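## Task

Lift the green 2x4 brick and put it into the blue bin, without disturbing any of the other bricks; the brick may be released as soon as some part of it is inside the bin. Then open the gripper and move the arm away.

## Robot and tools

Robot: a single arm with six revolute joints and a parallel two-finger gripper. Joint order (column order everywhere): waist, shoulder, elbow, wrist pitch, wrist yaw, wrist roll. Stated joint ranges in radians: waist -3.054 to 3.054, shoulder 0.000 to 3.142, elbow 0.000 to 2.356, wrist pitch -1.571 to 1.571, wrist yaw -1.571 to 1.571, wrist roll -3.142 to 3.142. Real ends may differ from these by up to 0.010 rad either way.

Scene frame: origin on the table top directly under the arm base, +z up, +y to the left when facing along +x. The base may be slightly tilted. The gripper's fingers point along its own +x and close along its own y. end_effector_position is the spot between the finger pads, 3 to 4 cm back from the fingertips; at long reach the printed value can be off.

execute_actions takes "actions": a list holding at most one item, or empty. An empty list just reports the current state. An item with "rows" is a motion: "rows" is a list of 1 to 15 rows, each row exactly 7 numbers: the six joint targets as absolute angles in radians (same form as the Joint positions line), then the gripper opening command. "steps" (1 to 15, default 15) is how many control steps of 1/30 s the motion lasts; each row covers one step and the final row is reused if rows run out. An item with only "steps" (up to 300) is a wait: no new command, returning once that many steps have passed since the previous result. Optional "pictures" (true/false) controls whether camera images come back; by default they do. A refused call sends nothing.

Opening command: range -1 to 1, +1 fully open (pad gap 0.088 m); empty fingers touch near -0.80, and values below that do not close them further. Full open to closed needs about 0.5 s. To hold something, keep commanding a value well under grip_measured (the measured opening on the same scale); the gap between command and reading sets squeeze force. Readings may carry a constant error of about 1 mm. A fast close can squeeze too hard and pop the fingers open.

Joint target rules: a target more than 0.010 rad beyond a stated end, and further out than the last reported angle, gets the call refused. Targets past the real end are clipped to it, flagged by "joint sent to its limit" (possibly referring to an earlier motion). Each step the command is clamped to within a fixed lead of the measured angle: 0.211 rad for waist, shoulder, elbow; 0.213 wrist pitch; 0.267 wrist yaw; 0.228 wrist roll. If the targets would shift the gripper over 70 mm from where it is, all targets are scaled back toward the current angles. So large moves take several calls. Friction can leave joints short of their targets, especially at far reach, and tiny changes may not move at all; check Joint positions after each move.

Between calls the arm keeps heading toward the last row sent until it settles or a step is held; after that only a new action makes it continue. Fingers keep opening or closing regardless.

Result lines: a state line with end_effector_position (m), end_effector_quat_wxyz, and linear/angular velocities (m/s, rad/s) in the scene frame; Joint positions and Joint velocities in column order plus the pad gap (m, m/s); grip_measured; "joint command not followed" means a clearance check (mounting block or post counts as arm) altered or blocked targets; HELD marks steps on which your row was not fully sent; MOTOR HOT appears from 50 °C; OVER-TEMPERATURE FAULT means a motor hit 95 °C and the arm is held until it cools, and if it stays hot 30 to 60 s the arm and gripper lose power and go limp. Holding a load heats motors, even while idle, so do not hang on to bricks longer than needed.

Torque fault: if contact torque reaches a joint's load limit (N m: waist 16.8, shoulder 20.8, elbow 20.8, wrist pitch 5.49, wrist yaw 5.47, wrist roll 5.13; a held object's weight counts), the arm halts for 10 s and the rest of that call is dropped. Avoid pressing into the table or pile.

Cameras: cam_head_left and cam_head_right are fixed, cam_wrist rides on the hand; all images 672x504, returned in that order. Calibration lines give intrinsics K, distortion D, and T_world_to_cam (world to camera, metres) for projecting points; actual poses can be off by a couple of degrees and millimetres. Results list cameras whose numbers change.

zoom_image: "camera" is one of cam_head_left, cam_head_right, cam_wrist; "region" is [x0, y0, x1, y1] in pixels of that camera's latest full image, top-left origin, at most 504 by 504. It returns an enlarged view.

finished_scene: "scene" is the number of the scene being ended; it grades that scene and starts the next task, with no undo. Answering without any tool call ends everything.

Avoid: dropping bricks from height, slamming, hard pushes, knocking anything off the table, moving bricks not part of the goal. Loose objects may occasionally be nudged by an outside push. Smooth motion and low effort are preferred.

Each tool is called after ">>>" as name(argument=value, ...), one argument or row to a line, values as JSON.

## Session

>>> execute_actions(
  actions=[],
)

Scene clock: 0.00 s of 4185.00 s.
end_effector_position=(+0.3403, +0.2637, +0.0998) grip_measured=+0.854 end_effector_quat_wxyz=(+0.114, +0.688, +0.331, -0.635) end_effector_velocity=(-0.005, -0.001, +0.002) end_effector_angular_velocity=(+0.007, +0.023, +0.011)
Joint positions: [ 0.555  1.171  1.105 -0.544 -0.113  3.084  0.081]
Joint velocities: [-0.002 -0.007 -0.002 -0.022 -0.022 -0.007  0.   ]
Motor temperatures (°C, as the motors report them): [24 26 26 25 26 24]
Heat: hottest shoulder 26 °C (+0.0 °C/min).
camera_calibration (this result's frames):
cam_wrist: T_world_to_cam=[[-0.587952, 0.762268, 0.270665, -0.0211508], [0.753244, 0.393974, 0.526695, -0.393068], [0.294848, 0.513548, -0.805812, -0.0833665], [0, 0, 0, 1]] pos_world=[0.308221, 0.213794, 0.145574]

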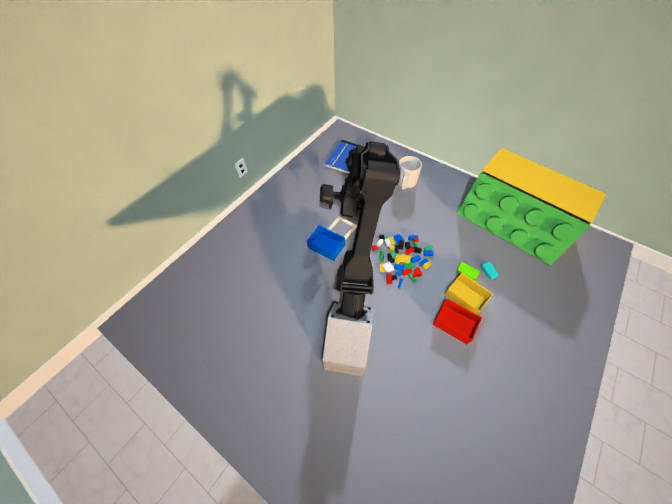

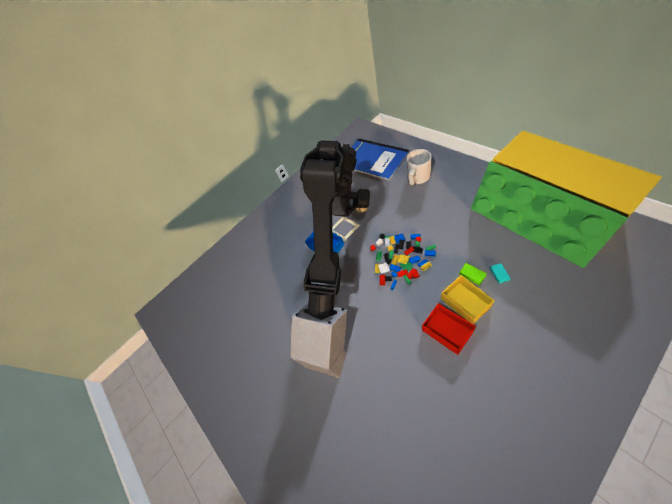

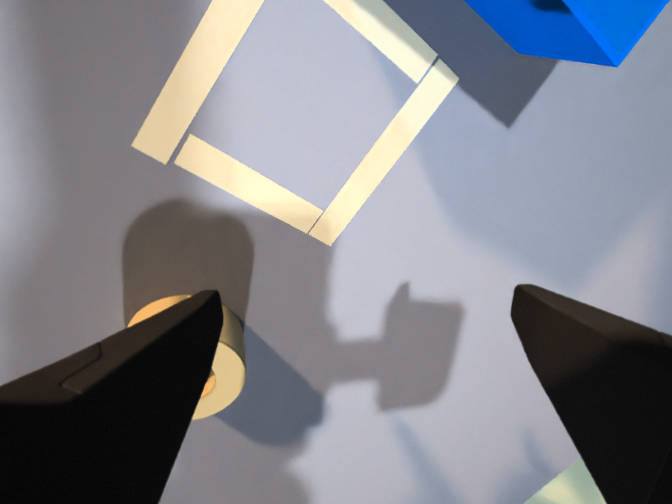

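>>> execute_actions(
  actions=[
    {"rows":[[-0.05,0.7,0.85,-0.65,0,0,1]]},
  ],
  pictures=false,
)

>>> execute_actions(
  actions=[
    {"steps":50},
  ],
)

>>> zoom_image(
  camera="cam_wrist",
  region=[170,120,570,504],
)

Scene clock: 1.50 s of 4185.00 s.
end_effector_position=(+0.3577, +0.0744, +0.1761) grip_measured=+1.000 end_effector_quat_wxyz=(+0.488, +0.653, +0.251, -0.522) end_effector_velocity=(-0.019, -0.056, -0.001) end_effector_angular_velocity=(-0.734, +0.351, +1.531)
Joint positions: [-0.025  0.717  0.869 -0.645 -0.003  2.25   0.088]
Joint velocities: [-0.212 -0.032 -0.066 -0.051 -0.022 -1.824  0.   ]
Motor temperatures (°C, as the motors report them): [24 27 26 25 26 24]
Heat: hottest shoulder 27 °C (+0.0 °C/min).
Steps of this call (steps 1 to 30: nothing new was sent; steps 31 to 45: all 15 steps of this action). Readings (joint positions):
31: [0.541 1.154 1.086 -0.543 -0.110 3.050]
32: [0.507 1.125 1.056 -0.565 -0.090 3.007]
34: [0.419 1.046 0.979 -0.604 -0.055 2.913]
38: [0.195 0.855 0.879 -0.640 -0.017 2.676]
45: the state above

Scene clock: 3.17 s of 4185.00 s.
end_effector_position=(+0.3560, +0.0688, +0.1764) grip_measured=+1.000 end_effector_quat_wxyz=(+0.799, -0.158, +0.580, -0.010) end_effector_velocity=(-0.002, -0.005, -0.001) end_effector_angular_velocity=(-0.027, +0.007, -0.004)
Joint positions: [-0.046  0.711  0.861 -0.647 -0.003  0.004  0.088]
Joint velocities: [-0.002  0.002 -0.002 -0.007  0.022 -0.007  0.   ]
Motor temperatures (°C, as the motors report them): [24 27 27 25 26 24]
Heat: hottest shoulder 27 °C (+0.0 °C/min).
Steps of this call (steps 1 to 50: the robot went on to your last target). Readings (joint positions):
1: [-0.031 0.716 0.867 -0.646 -0.003 2.189]
2: [-0.035 0.716 0.865 -0.647 -0.003 2.128]
4: [-0.041 0.715 0.862 -0.647 -0.003 2.006]
8: [-0.045 0.712 0.862 -0.647 -0.003 1.763]
50: the state above
camera_calibration (this result's frames):
cam_wrist: T_world_to_cam=[[0.150419, -0.952711, 0.264036, -0.0277408], [-0.986018, -0.125202, 0.109965, 0.359928], [-0.0717067, -0.276885, -0.958224, 0.285561], [0, 0, 0, 1]] pos_world=[0.379545, 0.0977024, 0.241377]

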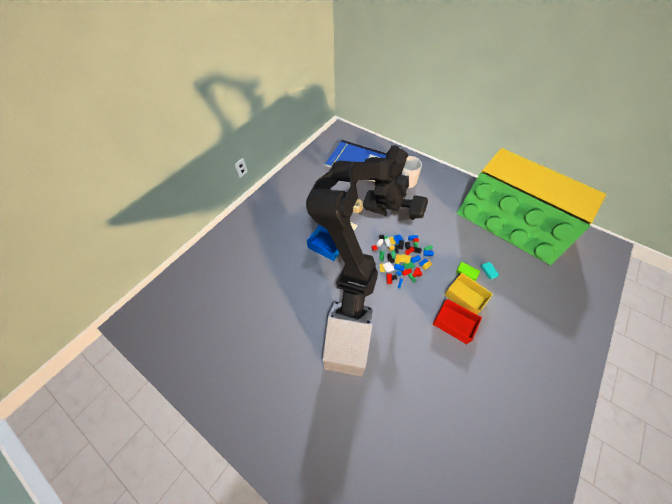

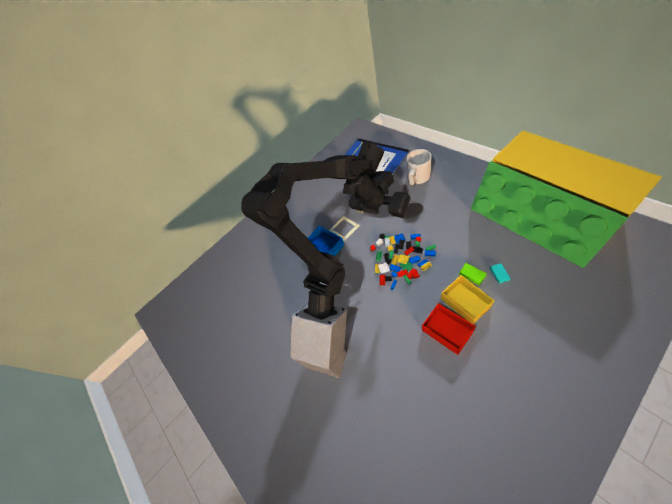

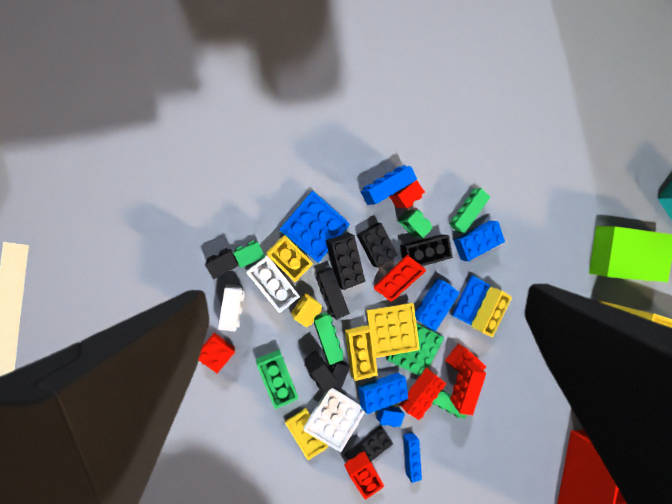

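Region (170, 120, 570, 504) of cam_wrist's 672x504 image, scaled by 1.260, with more detail than that image has; it fills the top 484 rows of this view, and the rest is white.

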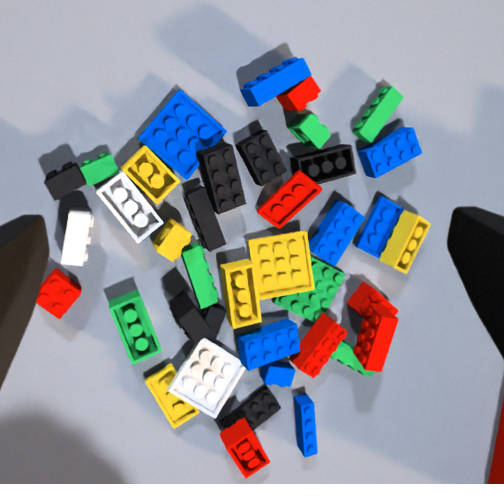

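>>> execute_actions(
  actions=[
    {"rows":[[-0.084,0.96,0.595,-0.448,-0.297,-0.36,-0.2]]},
  ],
  pictures=false,
)

>>> execute_actions(
  actions=[
    {"steps":10},
  ],
)

Scene clock: 4.90 s of 4185.00 s.
end_effector_position=(+0.2813, +0.0593, +0.0659) grip_measured=-0.190 end_effector_quat_wxyz=(+0.684, -0.178, +0.686, +0.173) end_effector_velocity=(-0.003, +0.005, +0.000) end_effector_angular_velocity=(+0.045, +0.013, +0.059)
Joint positions: [-0.08   0.947  0.602 -0.452 -0.288 -0.35   0.03 ]
Joint velocities: [-0.007 -0.002 -0.002 -0.007 -0.051 -0.066 -0.005]
Motor temperatures (°C, as the motors report them): [24 27 27 25 26 24]
Heat: hottest shoulder 27 °C (+0.0 °C/min).
Steps of this call (steps 1 to 15: the robot went on to your last target; steps 16 to 37: nothing new was sent; steps 38 to 52: all 15 steps of this action). Readings (joint positions):
38: [-0.052 0.724 0.843 -0.614 -0.036 -0.032]
39: [-0.057 0.740 0.822 -0.574 -0.083 -0.072]
41: [-0.064 0.800 0.768 -0.538 -0.149 -0.149]
45: [-0.075 0.918 0.640 -0.486 -0.248 -0.295]
52: the state above

Scene clock: 5.23 s of 4185.00 s.
end_effector_position=(+0.2814, +0.0598, +0.0658) grip_measured=-0.199 end_effector_quat_wxyz=(+0.684, -0.179, +0.685, +0.177) end_effector_velocity=(-0.001, +0.001, -0.001) end_effector_angular_velocity=(+0.009, -0.000, +0.010)
Joint positions: [-0.08   0.948  0.602 -0.451 -0.292 -0.357  0.029]
Joint velocities: [ 0.002 -0.002 -0.007  0.007 -0.007 -0.007 -0.   ]
Motor temperatures (°C, as the motors report them): [24 27 27 25 26 24]
Heat: hottest shoulder 27 °C (+11.5 °C/min).
Steps of this call (steps 1 to 10: the robot went on to your last target). Readings (joint positions):
1: [-0.080 0.947 0.602 -0.452 -0.288 -0.352]
2: [-0.080 0.947 0.602 -0.452 -0.289 -0.354]
4: [-0.080 0.947 0.602 -0.451 -0.291 -0.355]
8: [-0.080 0.948 0.602 -0.451 -0.292 -0.357]
10: the state above
camera_calibration (this result's frames):
cam_wrist: T_world_to_cam=[[0.472714, -0.881179, 0.00804003, -0.0740658], [-0.80895, -0.430312, 0.40054, 0.246745], [-0.349488, -0.195845, -0.916244, 0.2423], [0, 0, 0, 1]] pos_world=[0.319297, 0.0883651, 0.123771]

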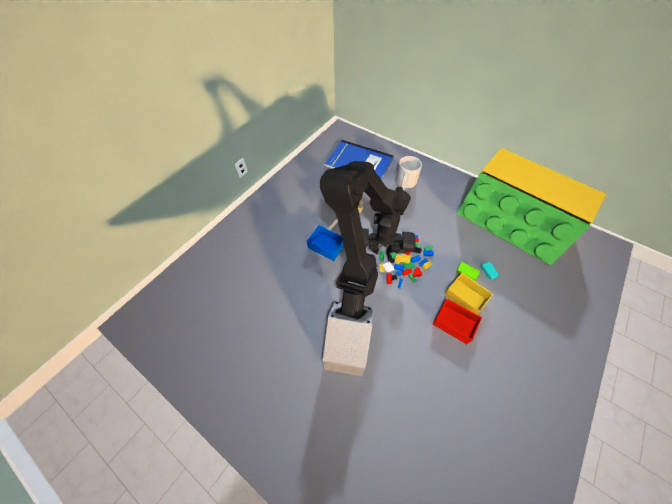

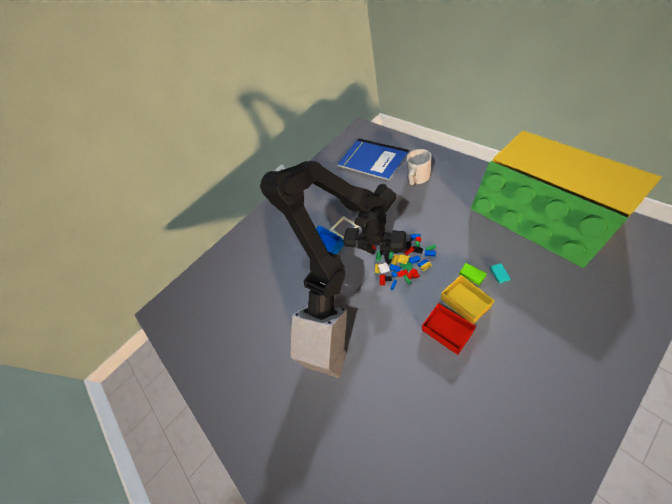

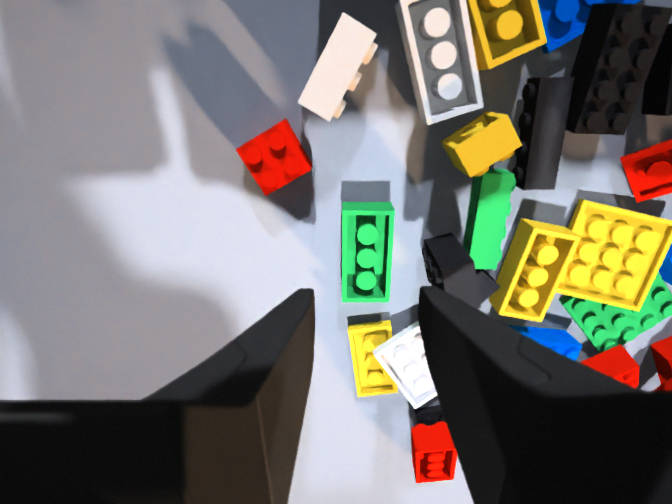

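>>> execute_actions(
  actions=[
    {"rows":[[-0.07,0.99,0.592,-0.42,-0.28,-0.34,-0.3],[-0.07,0.99,0.592,-0.42,-0.28,-0.34,-0.3],[-0.06,1.02,0.59,-0.39,-0.28,-0.34,-0.3],[-0.06,1.02,0.59,-0.39,-0.28,-0.34,-0.3],[-0.05,1.05,0.586,-0.35,-0.27,-0.33,-0.3],[-0.045,1.068,0.582,-0.33,-0.267,-0.33,-0.3]]},
  ],
)

Scene clock: 6.83 s of 4185.00 s.
end_effector_position=(+0.2829, +0.0590, +0.0419) grip_measured=-0.299 end_effector_quat_wxyz=(+0.681, -0.177, +0.688, +0.177) end_effector_velocity=(-0.003, -0.001, -0.001) end_effector_angular_velocity=(-0.008, +0.011, +0.006)
Joint positions: [-0.049  1.053  0.589 -0.335 -0.273 -0.333  0.024]
Joint velocities: [ 0.002  0.002 -0.002 -0.007  0.007 -0.007 -0.   ]
Motor temperatures (°C, as the motors report them): [24 27 27 25 26 24]
Heat: hottest shoulder 27 °C (+8.8 °C/min).
Steps of this call (steps 1 to 15: the robot went on to your last target; steps 16 to 33: nothing new was sent; steps 34 to 48: all 15 steps of this action). Readings (joint positions):
34: [-0.080 0.952 0.602 -0.445 -0.292 -0.357]
35: [-0.079 0.958 0.602 -0.436 -0.292 -0.353]
37: [-0.073 0.980 0.602 -0.416 -0.290 -0.349]
41: [-0.056 1.035 0.595 -0.358 -0.278 -0.337]
48: the state above
camera_calibration (this result's frames):
cam_wrist: T_world_to_cam=[[0.469759, -0.882792, 0.00227298, -0.074033], [-0.806457, -0.428089, 0.407881, 0.25601], [-0.359101, -0.193439, -0.913032, 0.223239], [0, 0, 0, 1]] pos_world=[0.321404, 0.0874224, 0.0995706]

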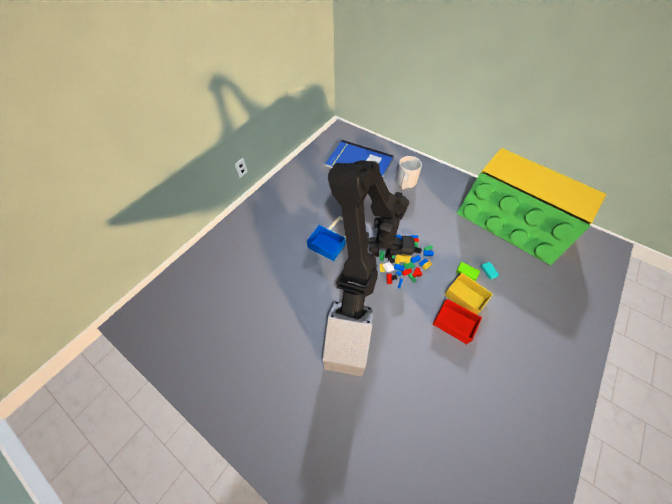

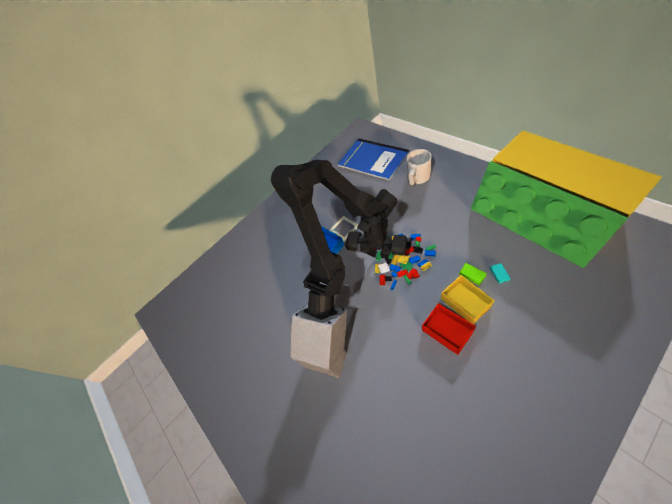

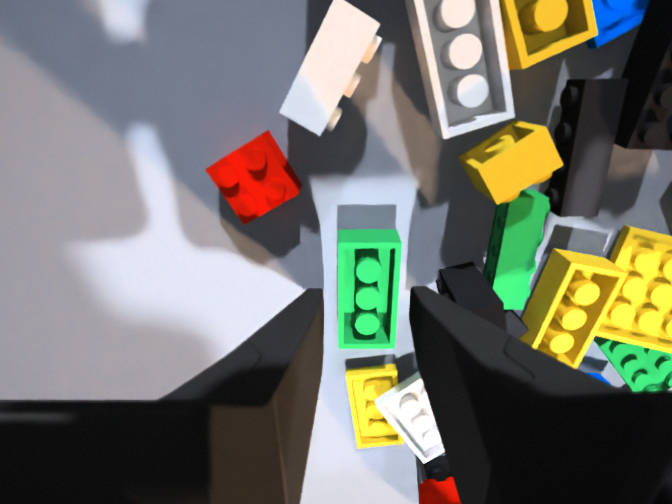

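>>> execute_actions(
  actions=[
    {"rows":[[-0.045,1.088,0.582,-0.308,-0.267,-0.33,-0.3]],"steps":10},
  ],
  pictures=false,
)

>>> execute_actions(
  actions=[
    {"rows":[[-0.045,1.088,0.582,-0.308,-0.267,-0.33,-0.4],[-0.045,1.088,0.582,-0.308,-0.267,-0.33,-0.45],[-0.045,1.088,0.582,-0.308,-0.267,-0.33,-0.5],[-0.045,1.088,0.582,-0.308,-0.267,-0.33,-0.65]],"steps":12},
  ],
  pictures=false,
)

>>> execute_actions(
  actions=[
    {"rows":[[-0.06,0.6,0.68,-0.8,-0.27,-0.33,-0.65]]},
  ],
)

Scene clock: 9.53 s of 4185.00 s.
end_effector_position=(+0.2842, +0.0582, +0.0376) grip_measured=-0.300 end_effector_quat_wxyz=(+0.682, -0.177, +0.688, +0.177) end_effector_velocity=(-0.004, -0.003, -0.000) end_effector_angular_velocity=(-0.011, +0.010, +0.002)
Joint positions: [-0.049  1.074  0.589 -0.311 -0.272 -0.333  0.024]
Joint velocities: [-0.002 -0.002 -0.007 -0.007  0.007 -0.007 -0.   ]
Motor temperatures (°C, as the motors report them): [24 27 27 25 26 24]
Heat: hottest shoulder 27 °C (+6.3 °C/min).
Steps of this call (steps 1 to 15: the robot went on to your last target; steps 16 to 71: nothing new was sent; steps 72 to 81: all 10 steps of this action). Readings (joint positions):
72: [-0.049 1.058 0.589 -0.329 -0.272 -0.333]
73: [-0.049 1.062 0.589 -0.322 -0.272 -0.333]
75: [-0.049 1.069 0.589 -0.317 -0.272 -0.333]
79: [-0.049 1.074 0.589 -0.312 -0.272 -0.333]
81: the state above

Scene clock: 9.93 s of 4185.00 s.
end_effector_position=(+0.2844, +0.0582, +0.0376) grip_measured=-0.484 end_effector_quat_wxyz=(+0.682, -0.177, +0.687, +0.177) end_effector_velocity=(-0.006, +0.001, +0.000) end_effector_angular_velocity=(+0.005, +0.023, +0.003)
Joint positions: [-0.049  1.075  0.589 -0.311 -0.272 -0.333  0.015]
Joint velocities: [ 0.002 -0.002 -0.002 -0.022 -0.007 -0.007 -0.   ]
Motor temperatures (°C, as the motors report them): [24 27 27 25 26 24]
Heat: hottest shoulder 27 °C (+6.0 °C/min).
Steps of this call (steps 1 to 12: all 12 steps of this action). Readings (joint positions):
1: [-0.049 1.074 0.589 -0.311 -0.272 -0.333]
2: [-0.049 1.074 0.589 -0.311 -0.272 -0.333]
4: [-0.049 1.075 0.589 -0.311 -0.272 -0.333]
8: [-0.049 1.075 0.589 -0.311 -0.272 -0.333]
12: the state above

Scene clock: 10.43 s of 4185.00 s.
end_effector_position=(+0.2678, +0.0821, +0.1397) grip_measured=-0.484 end_effector_quat_wxyz=(+0.703, -0.186, +0.663, +0.176) end_effector_velocity=(-0.013, +0.003, +0.013) end_effector_angular_velocity=(+0.014, +0.009, +0.016)
Joint positions: [-0.056  0.618  0.676 -0.789 -0.269 -0.332  0.015]
Joint velocities: [-0.007 -0.076 -0.002 -0.081 -0.022 -0.022 -0.   ]
Motor temperatures (°C, as the motors report them): [24 27 27 25 26 24]
Heat: hottest shoulder 27 °C (+5.8 °C/min).
Steps of this call (steps 1 to 15: all 15 steps of this action). Readings (joint positions):
1: [-0.049 1.050 0.602 -0.359 -0.270 -0.333]
2: [-0.051 1.010 0.612 -0.427 -0.269 -0.332]
4: [-0.053 0.901 0.639 -0.532 -0.269 -0.332]
8: [-0.056 0.691 0.673 -0.718 -0.269 -0.332]
15: the state above
camera_calibration (this result's frames):
cam_wrist: T_world_to_cam=[[0.479839, -0.876766, 0.0321798, -0.0541813], [-0.826717, -0.439558, 0.35118, 0.228146], [-0.293758, -0.195113, -0.935755, 0.297365], [0, 0, 0, 1]] pos_world=[0.301963, 0.110799, 0.199884]

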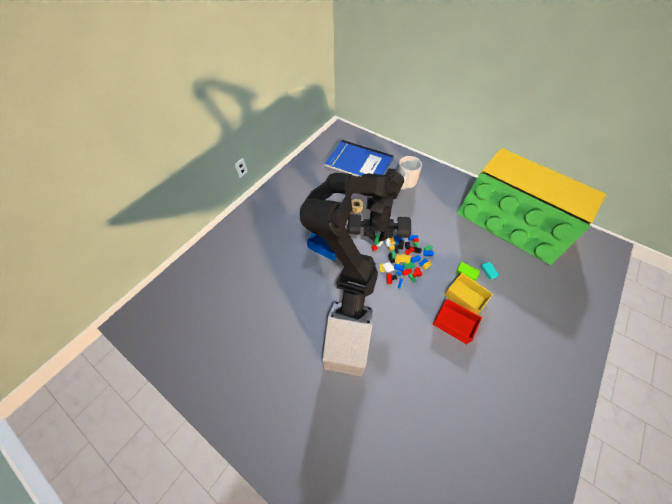

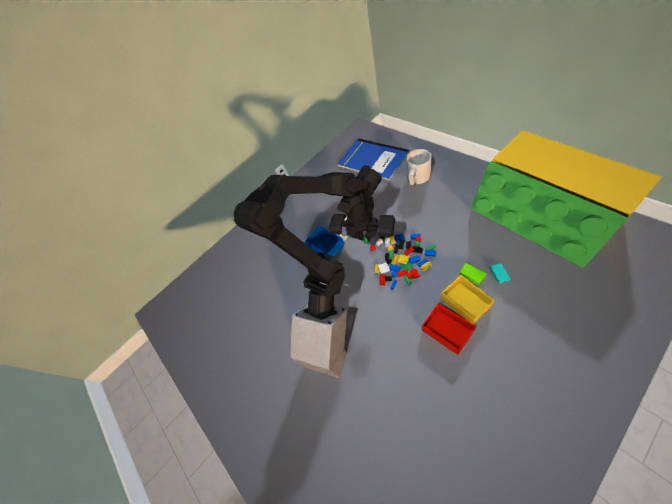

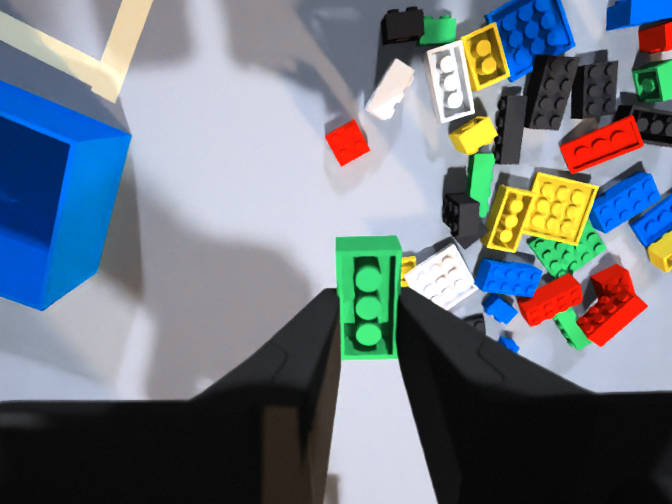

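>>> execute_actions(
  actions=[
    {"rows":[[0.8,0.7,0.8,-0.8,0.3,0.6,-0.65]]},
  ],
  pictures=false,
)

>>> execute_actions(
  actions=[
    {"rows":[[1.145,1.085,0.855,-0.708,0.563,0.95,-0.65]]},
  ],
)

Scene clock: 11.67 s of 4185.00 s.
end_effector_position=(+0.2588, +0.1724, +0.1524) grip_measured=-0.484 end_effector_quat_wxyz=(+0.729, -0.041, +0.678, +0.082) end_effector_velocity=(-0.087, +0.141, +0.028) end_effector_angular_velocity=(+0.542, +0.252, -0.271)
Joint positions: [ 0.729  0.688  0.789 -0.797  0.283  0.52   0.015]
Joint velocities: [ 0.803  0.002  0.007  0.007  0.066  0.813 -0.   ]
Motor temperatures (°C, as the motors report them): [24 28 27 25 26 24]
Heat: hottest shoulder 28 °C (+10.3 °C/min).
Steps of this call (steps 1 to 15: the robot went on to your last target; steps 16 to 22: nothing new was sent; steps 23 to 37: all 15 steps of this action). Readings (joint positions):
23: [-0.022 0.621 0.692 -0.810 -0.204 -0.277]
24: [0.034 0.638 0.715 -0.810 -0.130 -0.214]
26: [0.149 0.666 0.756 -0.797 0.009 -0.093]
30: [0.372 0.680 0.785 -0.796 0.215 0.151]
37: the state above

Scene clock: 12.17 s of 4185.00 s.
end_effector_position=(+0.2112, +0.2482, +0.1116) grip_measured=-0.485 end_effector_quat_wxyz=(+0.706, -0.040, +0.706, +0.043) end_effector_velocity=(-0.010, -0.001, -0.004) end_effector_angular_velocity=(-0.039, +0.005, +0.006)
Joint positions: [ 1.137  1.068  0.85  -0.712  0.555  0.942  0.015]
Joint velocities: [ 0.037  0.037 -0.002 -0.022  0.037  0.051  0.   ]
Motor temperatures (°C, as the motors report them): [24 28 27 25 26 24]
Heat: hottest shoulder 28 °C (+9.9 °C/min).
Steps of this call (steps 1 to 15: all 15 steps of this action). Readings (joint positions):
1: [0.774 0.716 0.798 -0.795 0.348 0.578]
2: [0.828 0.759 0.814 -0.764 0.418 0.640]
4: [0.937 0.870 0.843 -0.726 0.485 0.762]
8: [1.096 1.036 0.850 -0.718 0.529 0.895]
15: the state above
camera_calibration (this result's frames):
cam_wrist: T_world_to_cam=[[0.10017, -0.99497, 0.00115119, 0.232484], [-0.913106, -0.091469, 0.397329, 0.190908], [-0.395225, -0.0408518, -0.917676, 0.267957], [0, 0, 0, 1]] pos_world=[0.256935, 0.259723, 0.169777]

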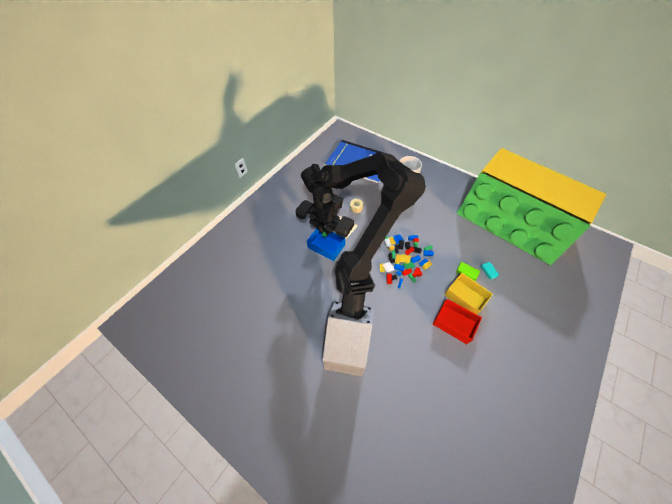

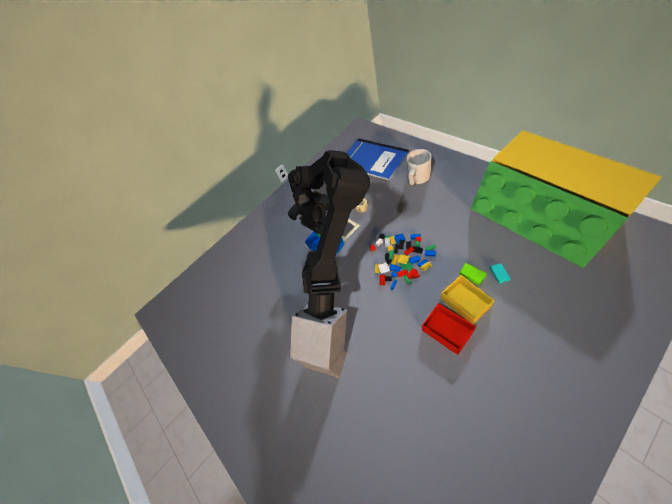

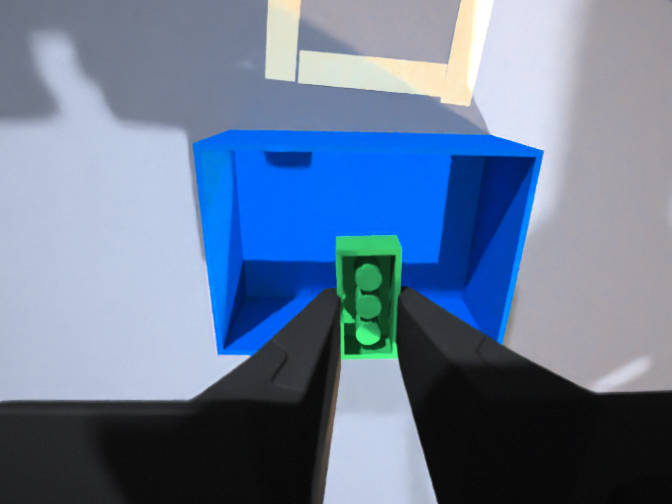

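>>> execute_actions(
  actions=[
    {"rows":[[1.11,1.12,0.83,-0.64,0.54,0.92,-0.65],[1.11,1.12,0.83,-0.64,0.54,0.92,-0.65],[1.075,1.155,0.81,-0.57,0.52,0.9,-0.65],[1.075,1.155,0.81,-0.57,0.52,0.9,-0.65],[1.04,1.19,0.785,-0.5,0.5,0.87,-0.65],[1.04,1.19,0.785,-0.5,0.5,0.87,-0.65],[1.005,1.225,0.76,-0.432,0.477,0.85,-0.65]]},
  ],
)

Scene clock: 14.23 s of 4185.00 s.
end_effector_position=(+0.2092, +0.2485, +0.0556) grip_measured=-0.484 end_effector_quat_wxyz=(+0.706, -0.037, +0.706, +0.030) end_effector_velocity=(+0.014, +0.015, -0.003) end_effector_angular_velocity=(+0.083, -0.035, -0.033)
Joint positions: [ 1.012  1.211  0.768 -0.441  0.485  0.855  0.015]
Joint velocities: [-0.027 -0.002 -0.002  0.11  -0.037 -0.037 -0.   ]
Motor temperatures (°C, as the motors report them): [24 28 27 25 26 24]
Heat: hottest shoulder 28 °C (+8.4 °C/min).
Steps of this call (steps 1 to 15: the robot went on to your last target; steps 16 to 47: nothing new was sent; steps 48 to 62: all 15 steps of this action). Readings (joint positions):
48: [1.139 1.077 0.848 -0.698 0.558 0.944]
49: [1.132 1.083 0.848 -0.678 0.557 0.939]
51: [1.109 1.107 0.840 -0.625 0.543 0.922]
55: [1.046 1.173 0.798 -0.505 0.505 0.878]
62: the state above
camera_calibration (this result's frames):
cam_wrist: T_world_to_cam=[[0.0785155, -0.996821, 0.0135607, 0.237377], [-0.914892, -0.0666458, 0.39816, 0.205527], [-0.39599, -0.0436683, -0.917216, 0.216678], [0, 0, 0, 1]] pos_world=[0.255199, 0.259782, 0.113689]

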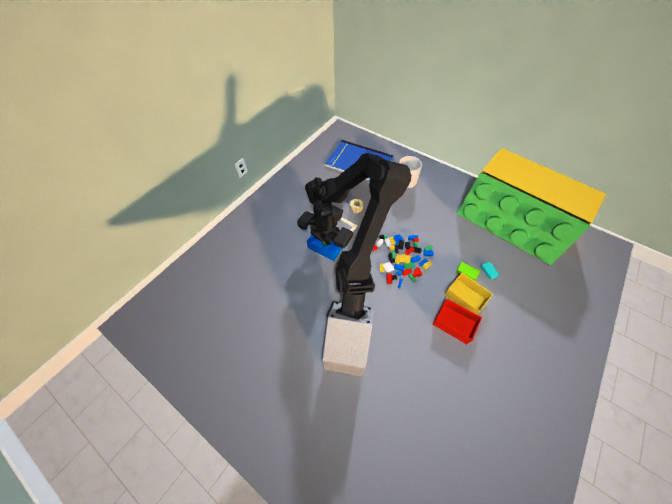

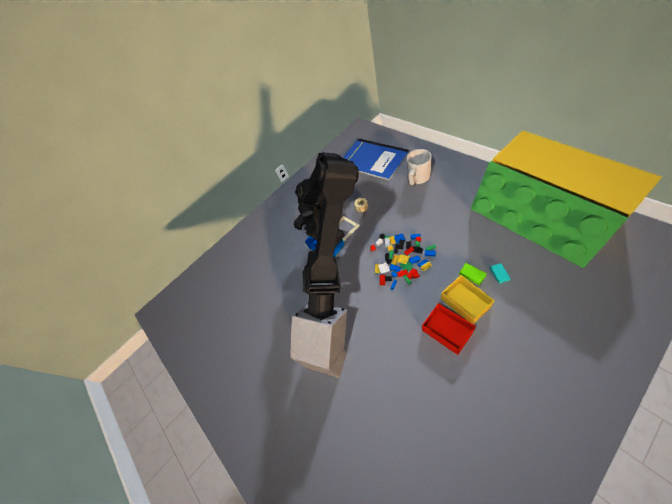

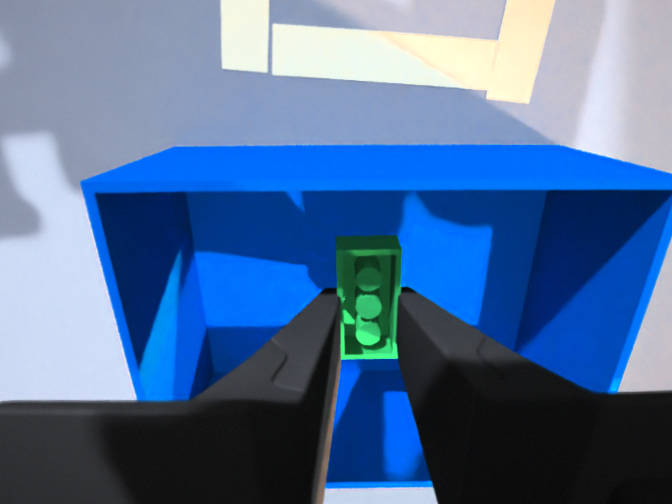

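>>> execute_actions(
  actions=[
    {"rows":[[0.988,1.248,0.745,-0.39,0.465,0.85,-0.65]],"steps":10},
  ],
  pictures=false,
)

>>> execute_actions(
  actions=[
    {"rows":[[0.988,1.248,0.745,-0.39,0.465,0.85,-0.3]],"steps":10},
  ],
  pictures=false,
)

>>> execute_actions(
  actions=[
    {"rows":[[1.04,1.17,0.8,-0.5,0.5,0.87,-0.3],[1.04,1.17,0.8,-0.5,0.5,0.87,-0.3],[1.075,1.14,0.82,-0.57,0.52,0.9,-0.3],[1.075,1.14,0.82,-0.57,0.52,0.9,-0.3],[1.145,1.06,0.86,-0.708,0.563,0.95,-0.3]],"steps":10},
  ],
  pictures=false,
)

>>> execute_actions(
  actions=[
    {"rows":[[1.2,0.8,0.95,-1.0,0.563,0.95,-0.3]]},
  ],
)

Scene clock: 16.00 s of 4185.00 s.
end_effector_position=(+0.2086, +0.2477, +0.0467) grip_measured=-0.485 end_effector_quat_wxyz=(+0.707, -0.031, +0.706, +0.026) end_effector_velocity=(+0.001, +0.002, -0.001) end_effector_angular_velocity=(+0.015, -0.004, -0.002)
Joint positions: [ 0.992  1.234  0.753 -0.394  0.471  0.853  0.015]
Joint velocities: [-0.002 -0.002 -0.007  0.022 -0.007 -0.007 -0.   ]
Motor temperatures (°C, as the motors report them): [24 28 27 25 26 24]
Heat: hottest shoulder 28 °C (+7.5 °C/min).
Steps of this call (steps 1 to 15: the robot went on to your last target; steps 16 to 43: nothing new was sent; steps 44 to 53: all 10 steps of this action). Readings (joint positions):
44: [1.007 1.214 0.765 -0.425 0.479 0.853]
45: [1.003 1.218 0.763 -0.413 0.477 0.853]
47: [0.997 1.227 0.759 -0.404 0.474 0.853]
51: [0.993 1.234 0.753 -0.396 0.471 0.853]
53: the state above

Scene clock: 16.33 s of 4185.00 s.
end_effector_position=(+0.2087, +0.2480, +0.0467) grip_measured=-0.314 end_effector_quat_wxyz=(+0.707, -0.030, +0.706, +0.026) end_effector_velocity=(-0.002, -0.005, -0.000) end_effector_angular_velocity=(-0.022, +0.005, +0.016)
Joint positions: [ 0.992  1.234  0.753 -0.393  0.47   0.853  0.024]
Joint velocities: [-0.002 -0.002 -0.002 -0.022  0.007 -0.007  0.006]
Motor temperatures (°C, as the motors report them): [24 28 27 25 26 24]
Heat: hottest shoulder 28 °C (+7.3 °C/min).
Steps of this call (steps 1 to 10: all 10 steps of this action). Readings (joint positions):
1: [0.992 1.234 0.753 -0.393 0.470 0.853]
2: [0.992 1.234 0.753 -0.393 0.470 0.853]
4: [0.992 1.234 0.753 -0.393 0.470 0.853]
8: [0.992 1.234 0.753 -0.393 0.470 0.853]
10: the state above

Scene clock: 16.67 s of 4185.00 s.
end_effector_position=(+0.2144, +0.2546, +0.1091) grip_measured=-0.301 end_effector_quat_wxyz=(+0.711, -0.027, +0.702, +0.044) end_effector_velocity=(+0.026, -0.013, +0.079) end_effector_angular_velocity=(+0.012, -0.051, -0.043)
Joint positions: [ 1.131  1.078  0.851 -0.671  0.55   0.937  0.024]
Joint velocities: [ 0.115 -0.208  0.139 -0.359  0.11   0.125  0.   ]
Motor temperatures (°C, as the motors report them): [24 28 27 25 26 24]
Heat: hottest shoulder 28 °C (+7.2 °C/min).
Steps of this call (steps 1 to 10: all 10 steps of this action). Readings (joint positions):
1: [0.997 1.230 0.758 -0.414 0.472 0.854]
2: [1.007 1.223 0.764 -0.441 0.476 0.857]
4: [1.037 1.195 0.782 -0.502 0.494 0.875]
8: [1.118 1.100 0.835 -0.645 0.539 0.927]
10: the state above

Scene clock: 17.17 s of 4185.00 s.
end_effector_position=(+0.2339, +0.2217, +0.1854) grip_measured=-0.300 end_effector_quat_wxyz=(+0.713, -0.006, +0.697, +0.072) end_effector_velocity=(-0.007, -0.008, -0.000) end_effector_angular_velocity=(-0.030, +0.027, +0.042)
Joint positions: [ 1.196  0.81   0.949 -0.994  0.561  0.947  0.024]
Joint velocities: [ 0.007 -0.002 -0.002 -0.051 -0.007 -0.007  0.   ]
Motor temperatures (°C, as the motors report them): [24 28 27 25 26 24]
Heat: hottest shoulder 28 °C (+7.0 °C/min).
Steps of this call (steps 1 to 15: all 15 steps of this action). Readings (joint positions):
1: [1.141 1.051 0.866 -0.719 0.552 0.939]
2: [1.157 1.014 0.878 -0.786 0.552 0.941]
4: [1.180 0.914 0.906 -0.884 0.553 0.944]
8: [1.191 0.814 0.948 -0.963 0.561 0.947]
15: the state above
camera_calibration (this result's frames):
cam_wrist: T_world_to_cam=[[0.0949717, -0.991583, -0.0879947, 0.220707], [-0.919799, -0.121215, 0.373197, 0.192572], [-0.380722, 0.0454943, -0.92357, 0.32217], [0, 0, 0, 1]] pos_world=[0.278824, 0.227535, 0.2451]

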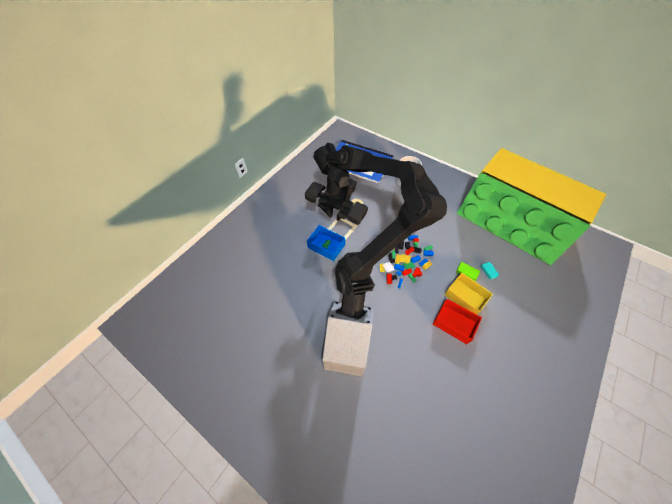

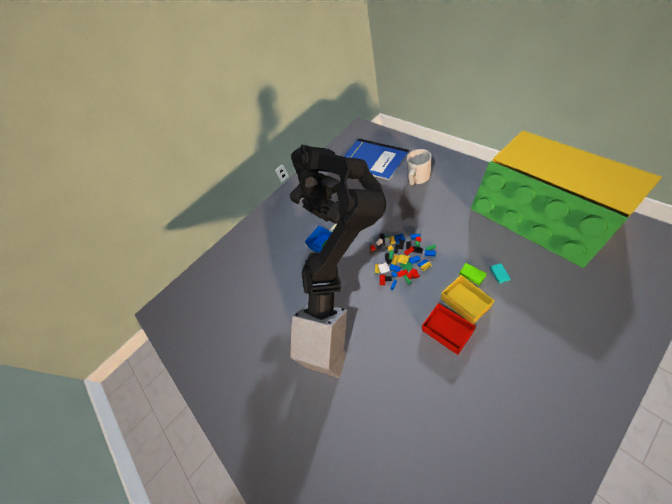

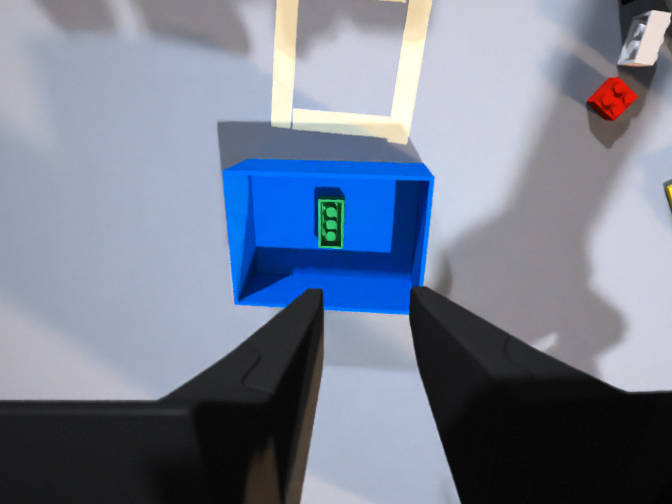

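>>> finished_scene(
  scene=2,
)

The scene is finished: the task was done.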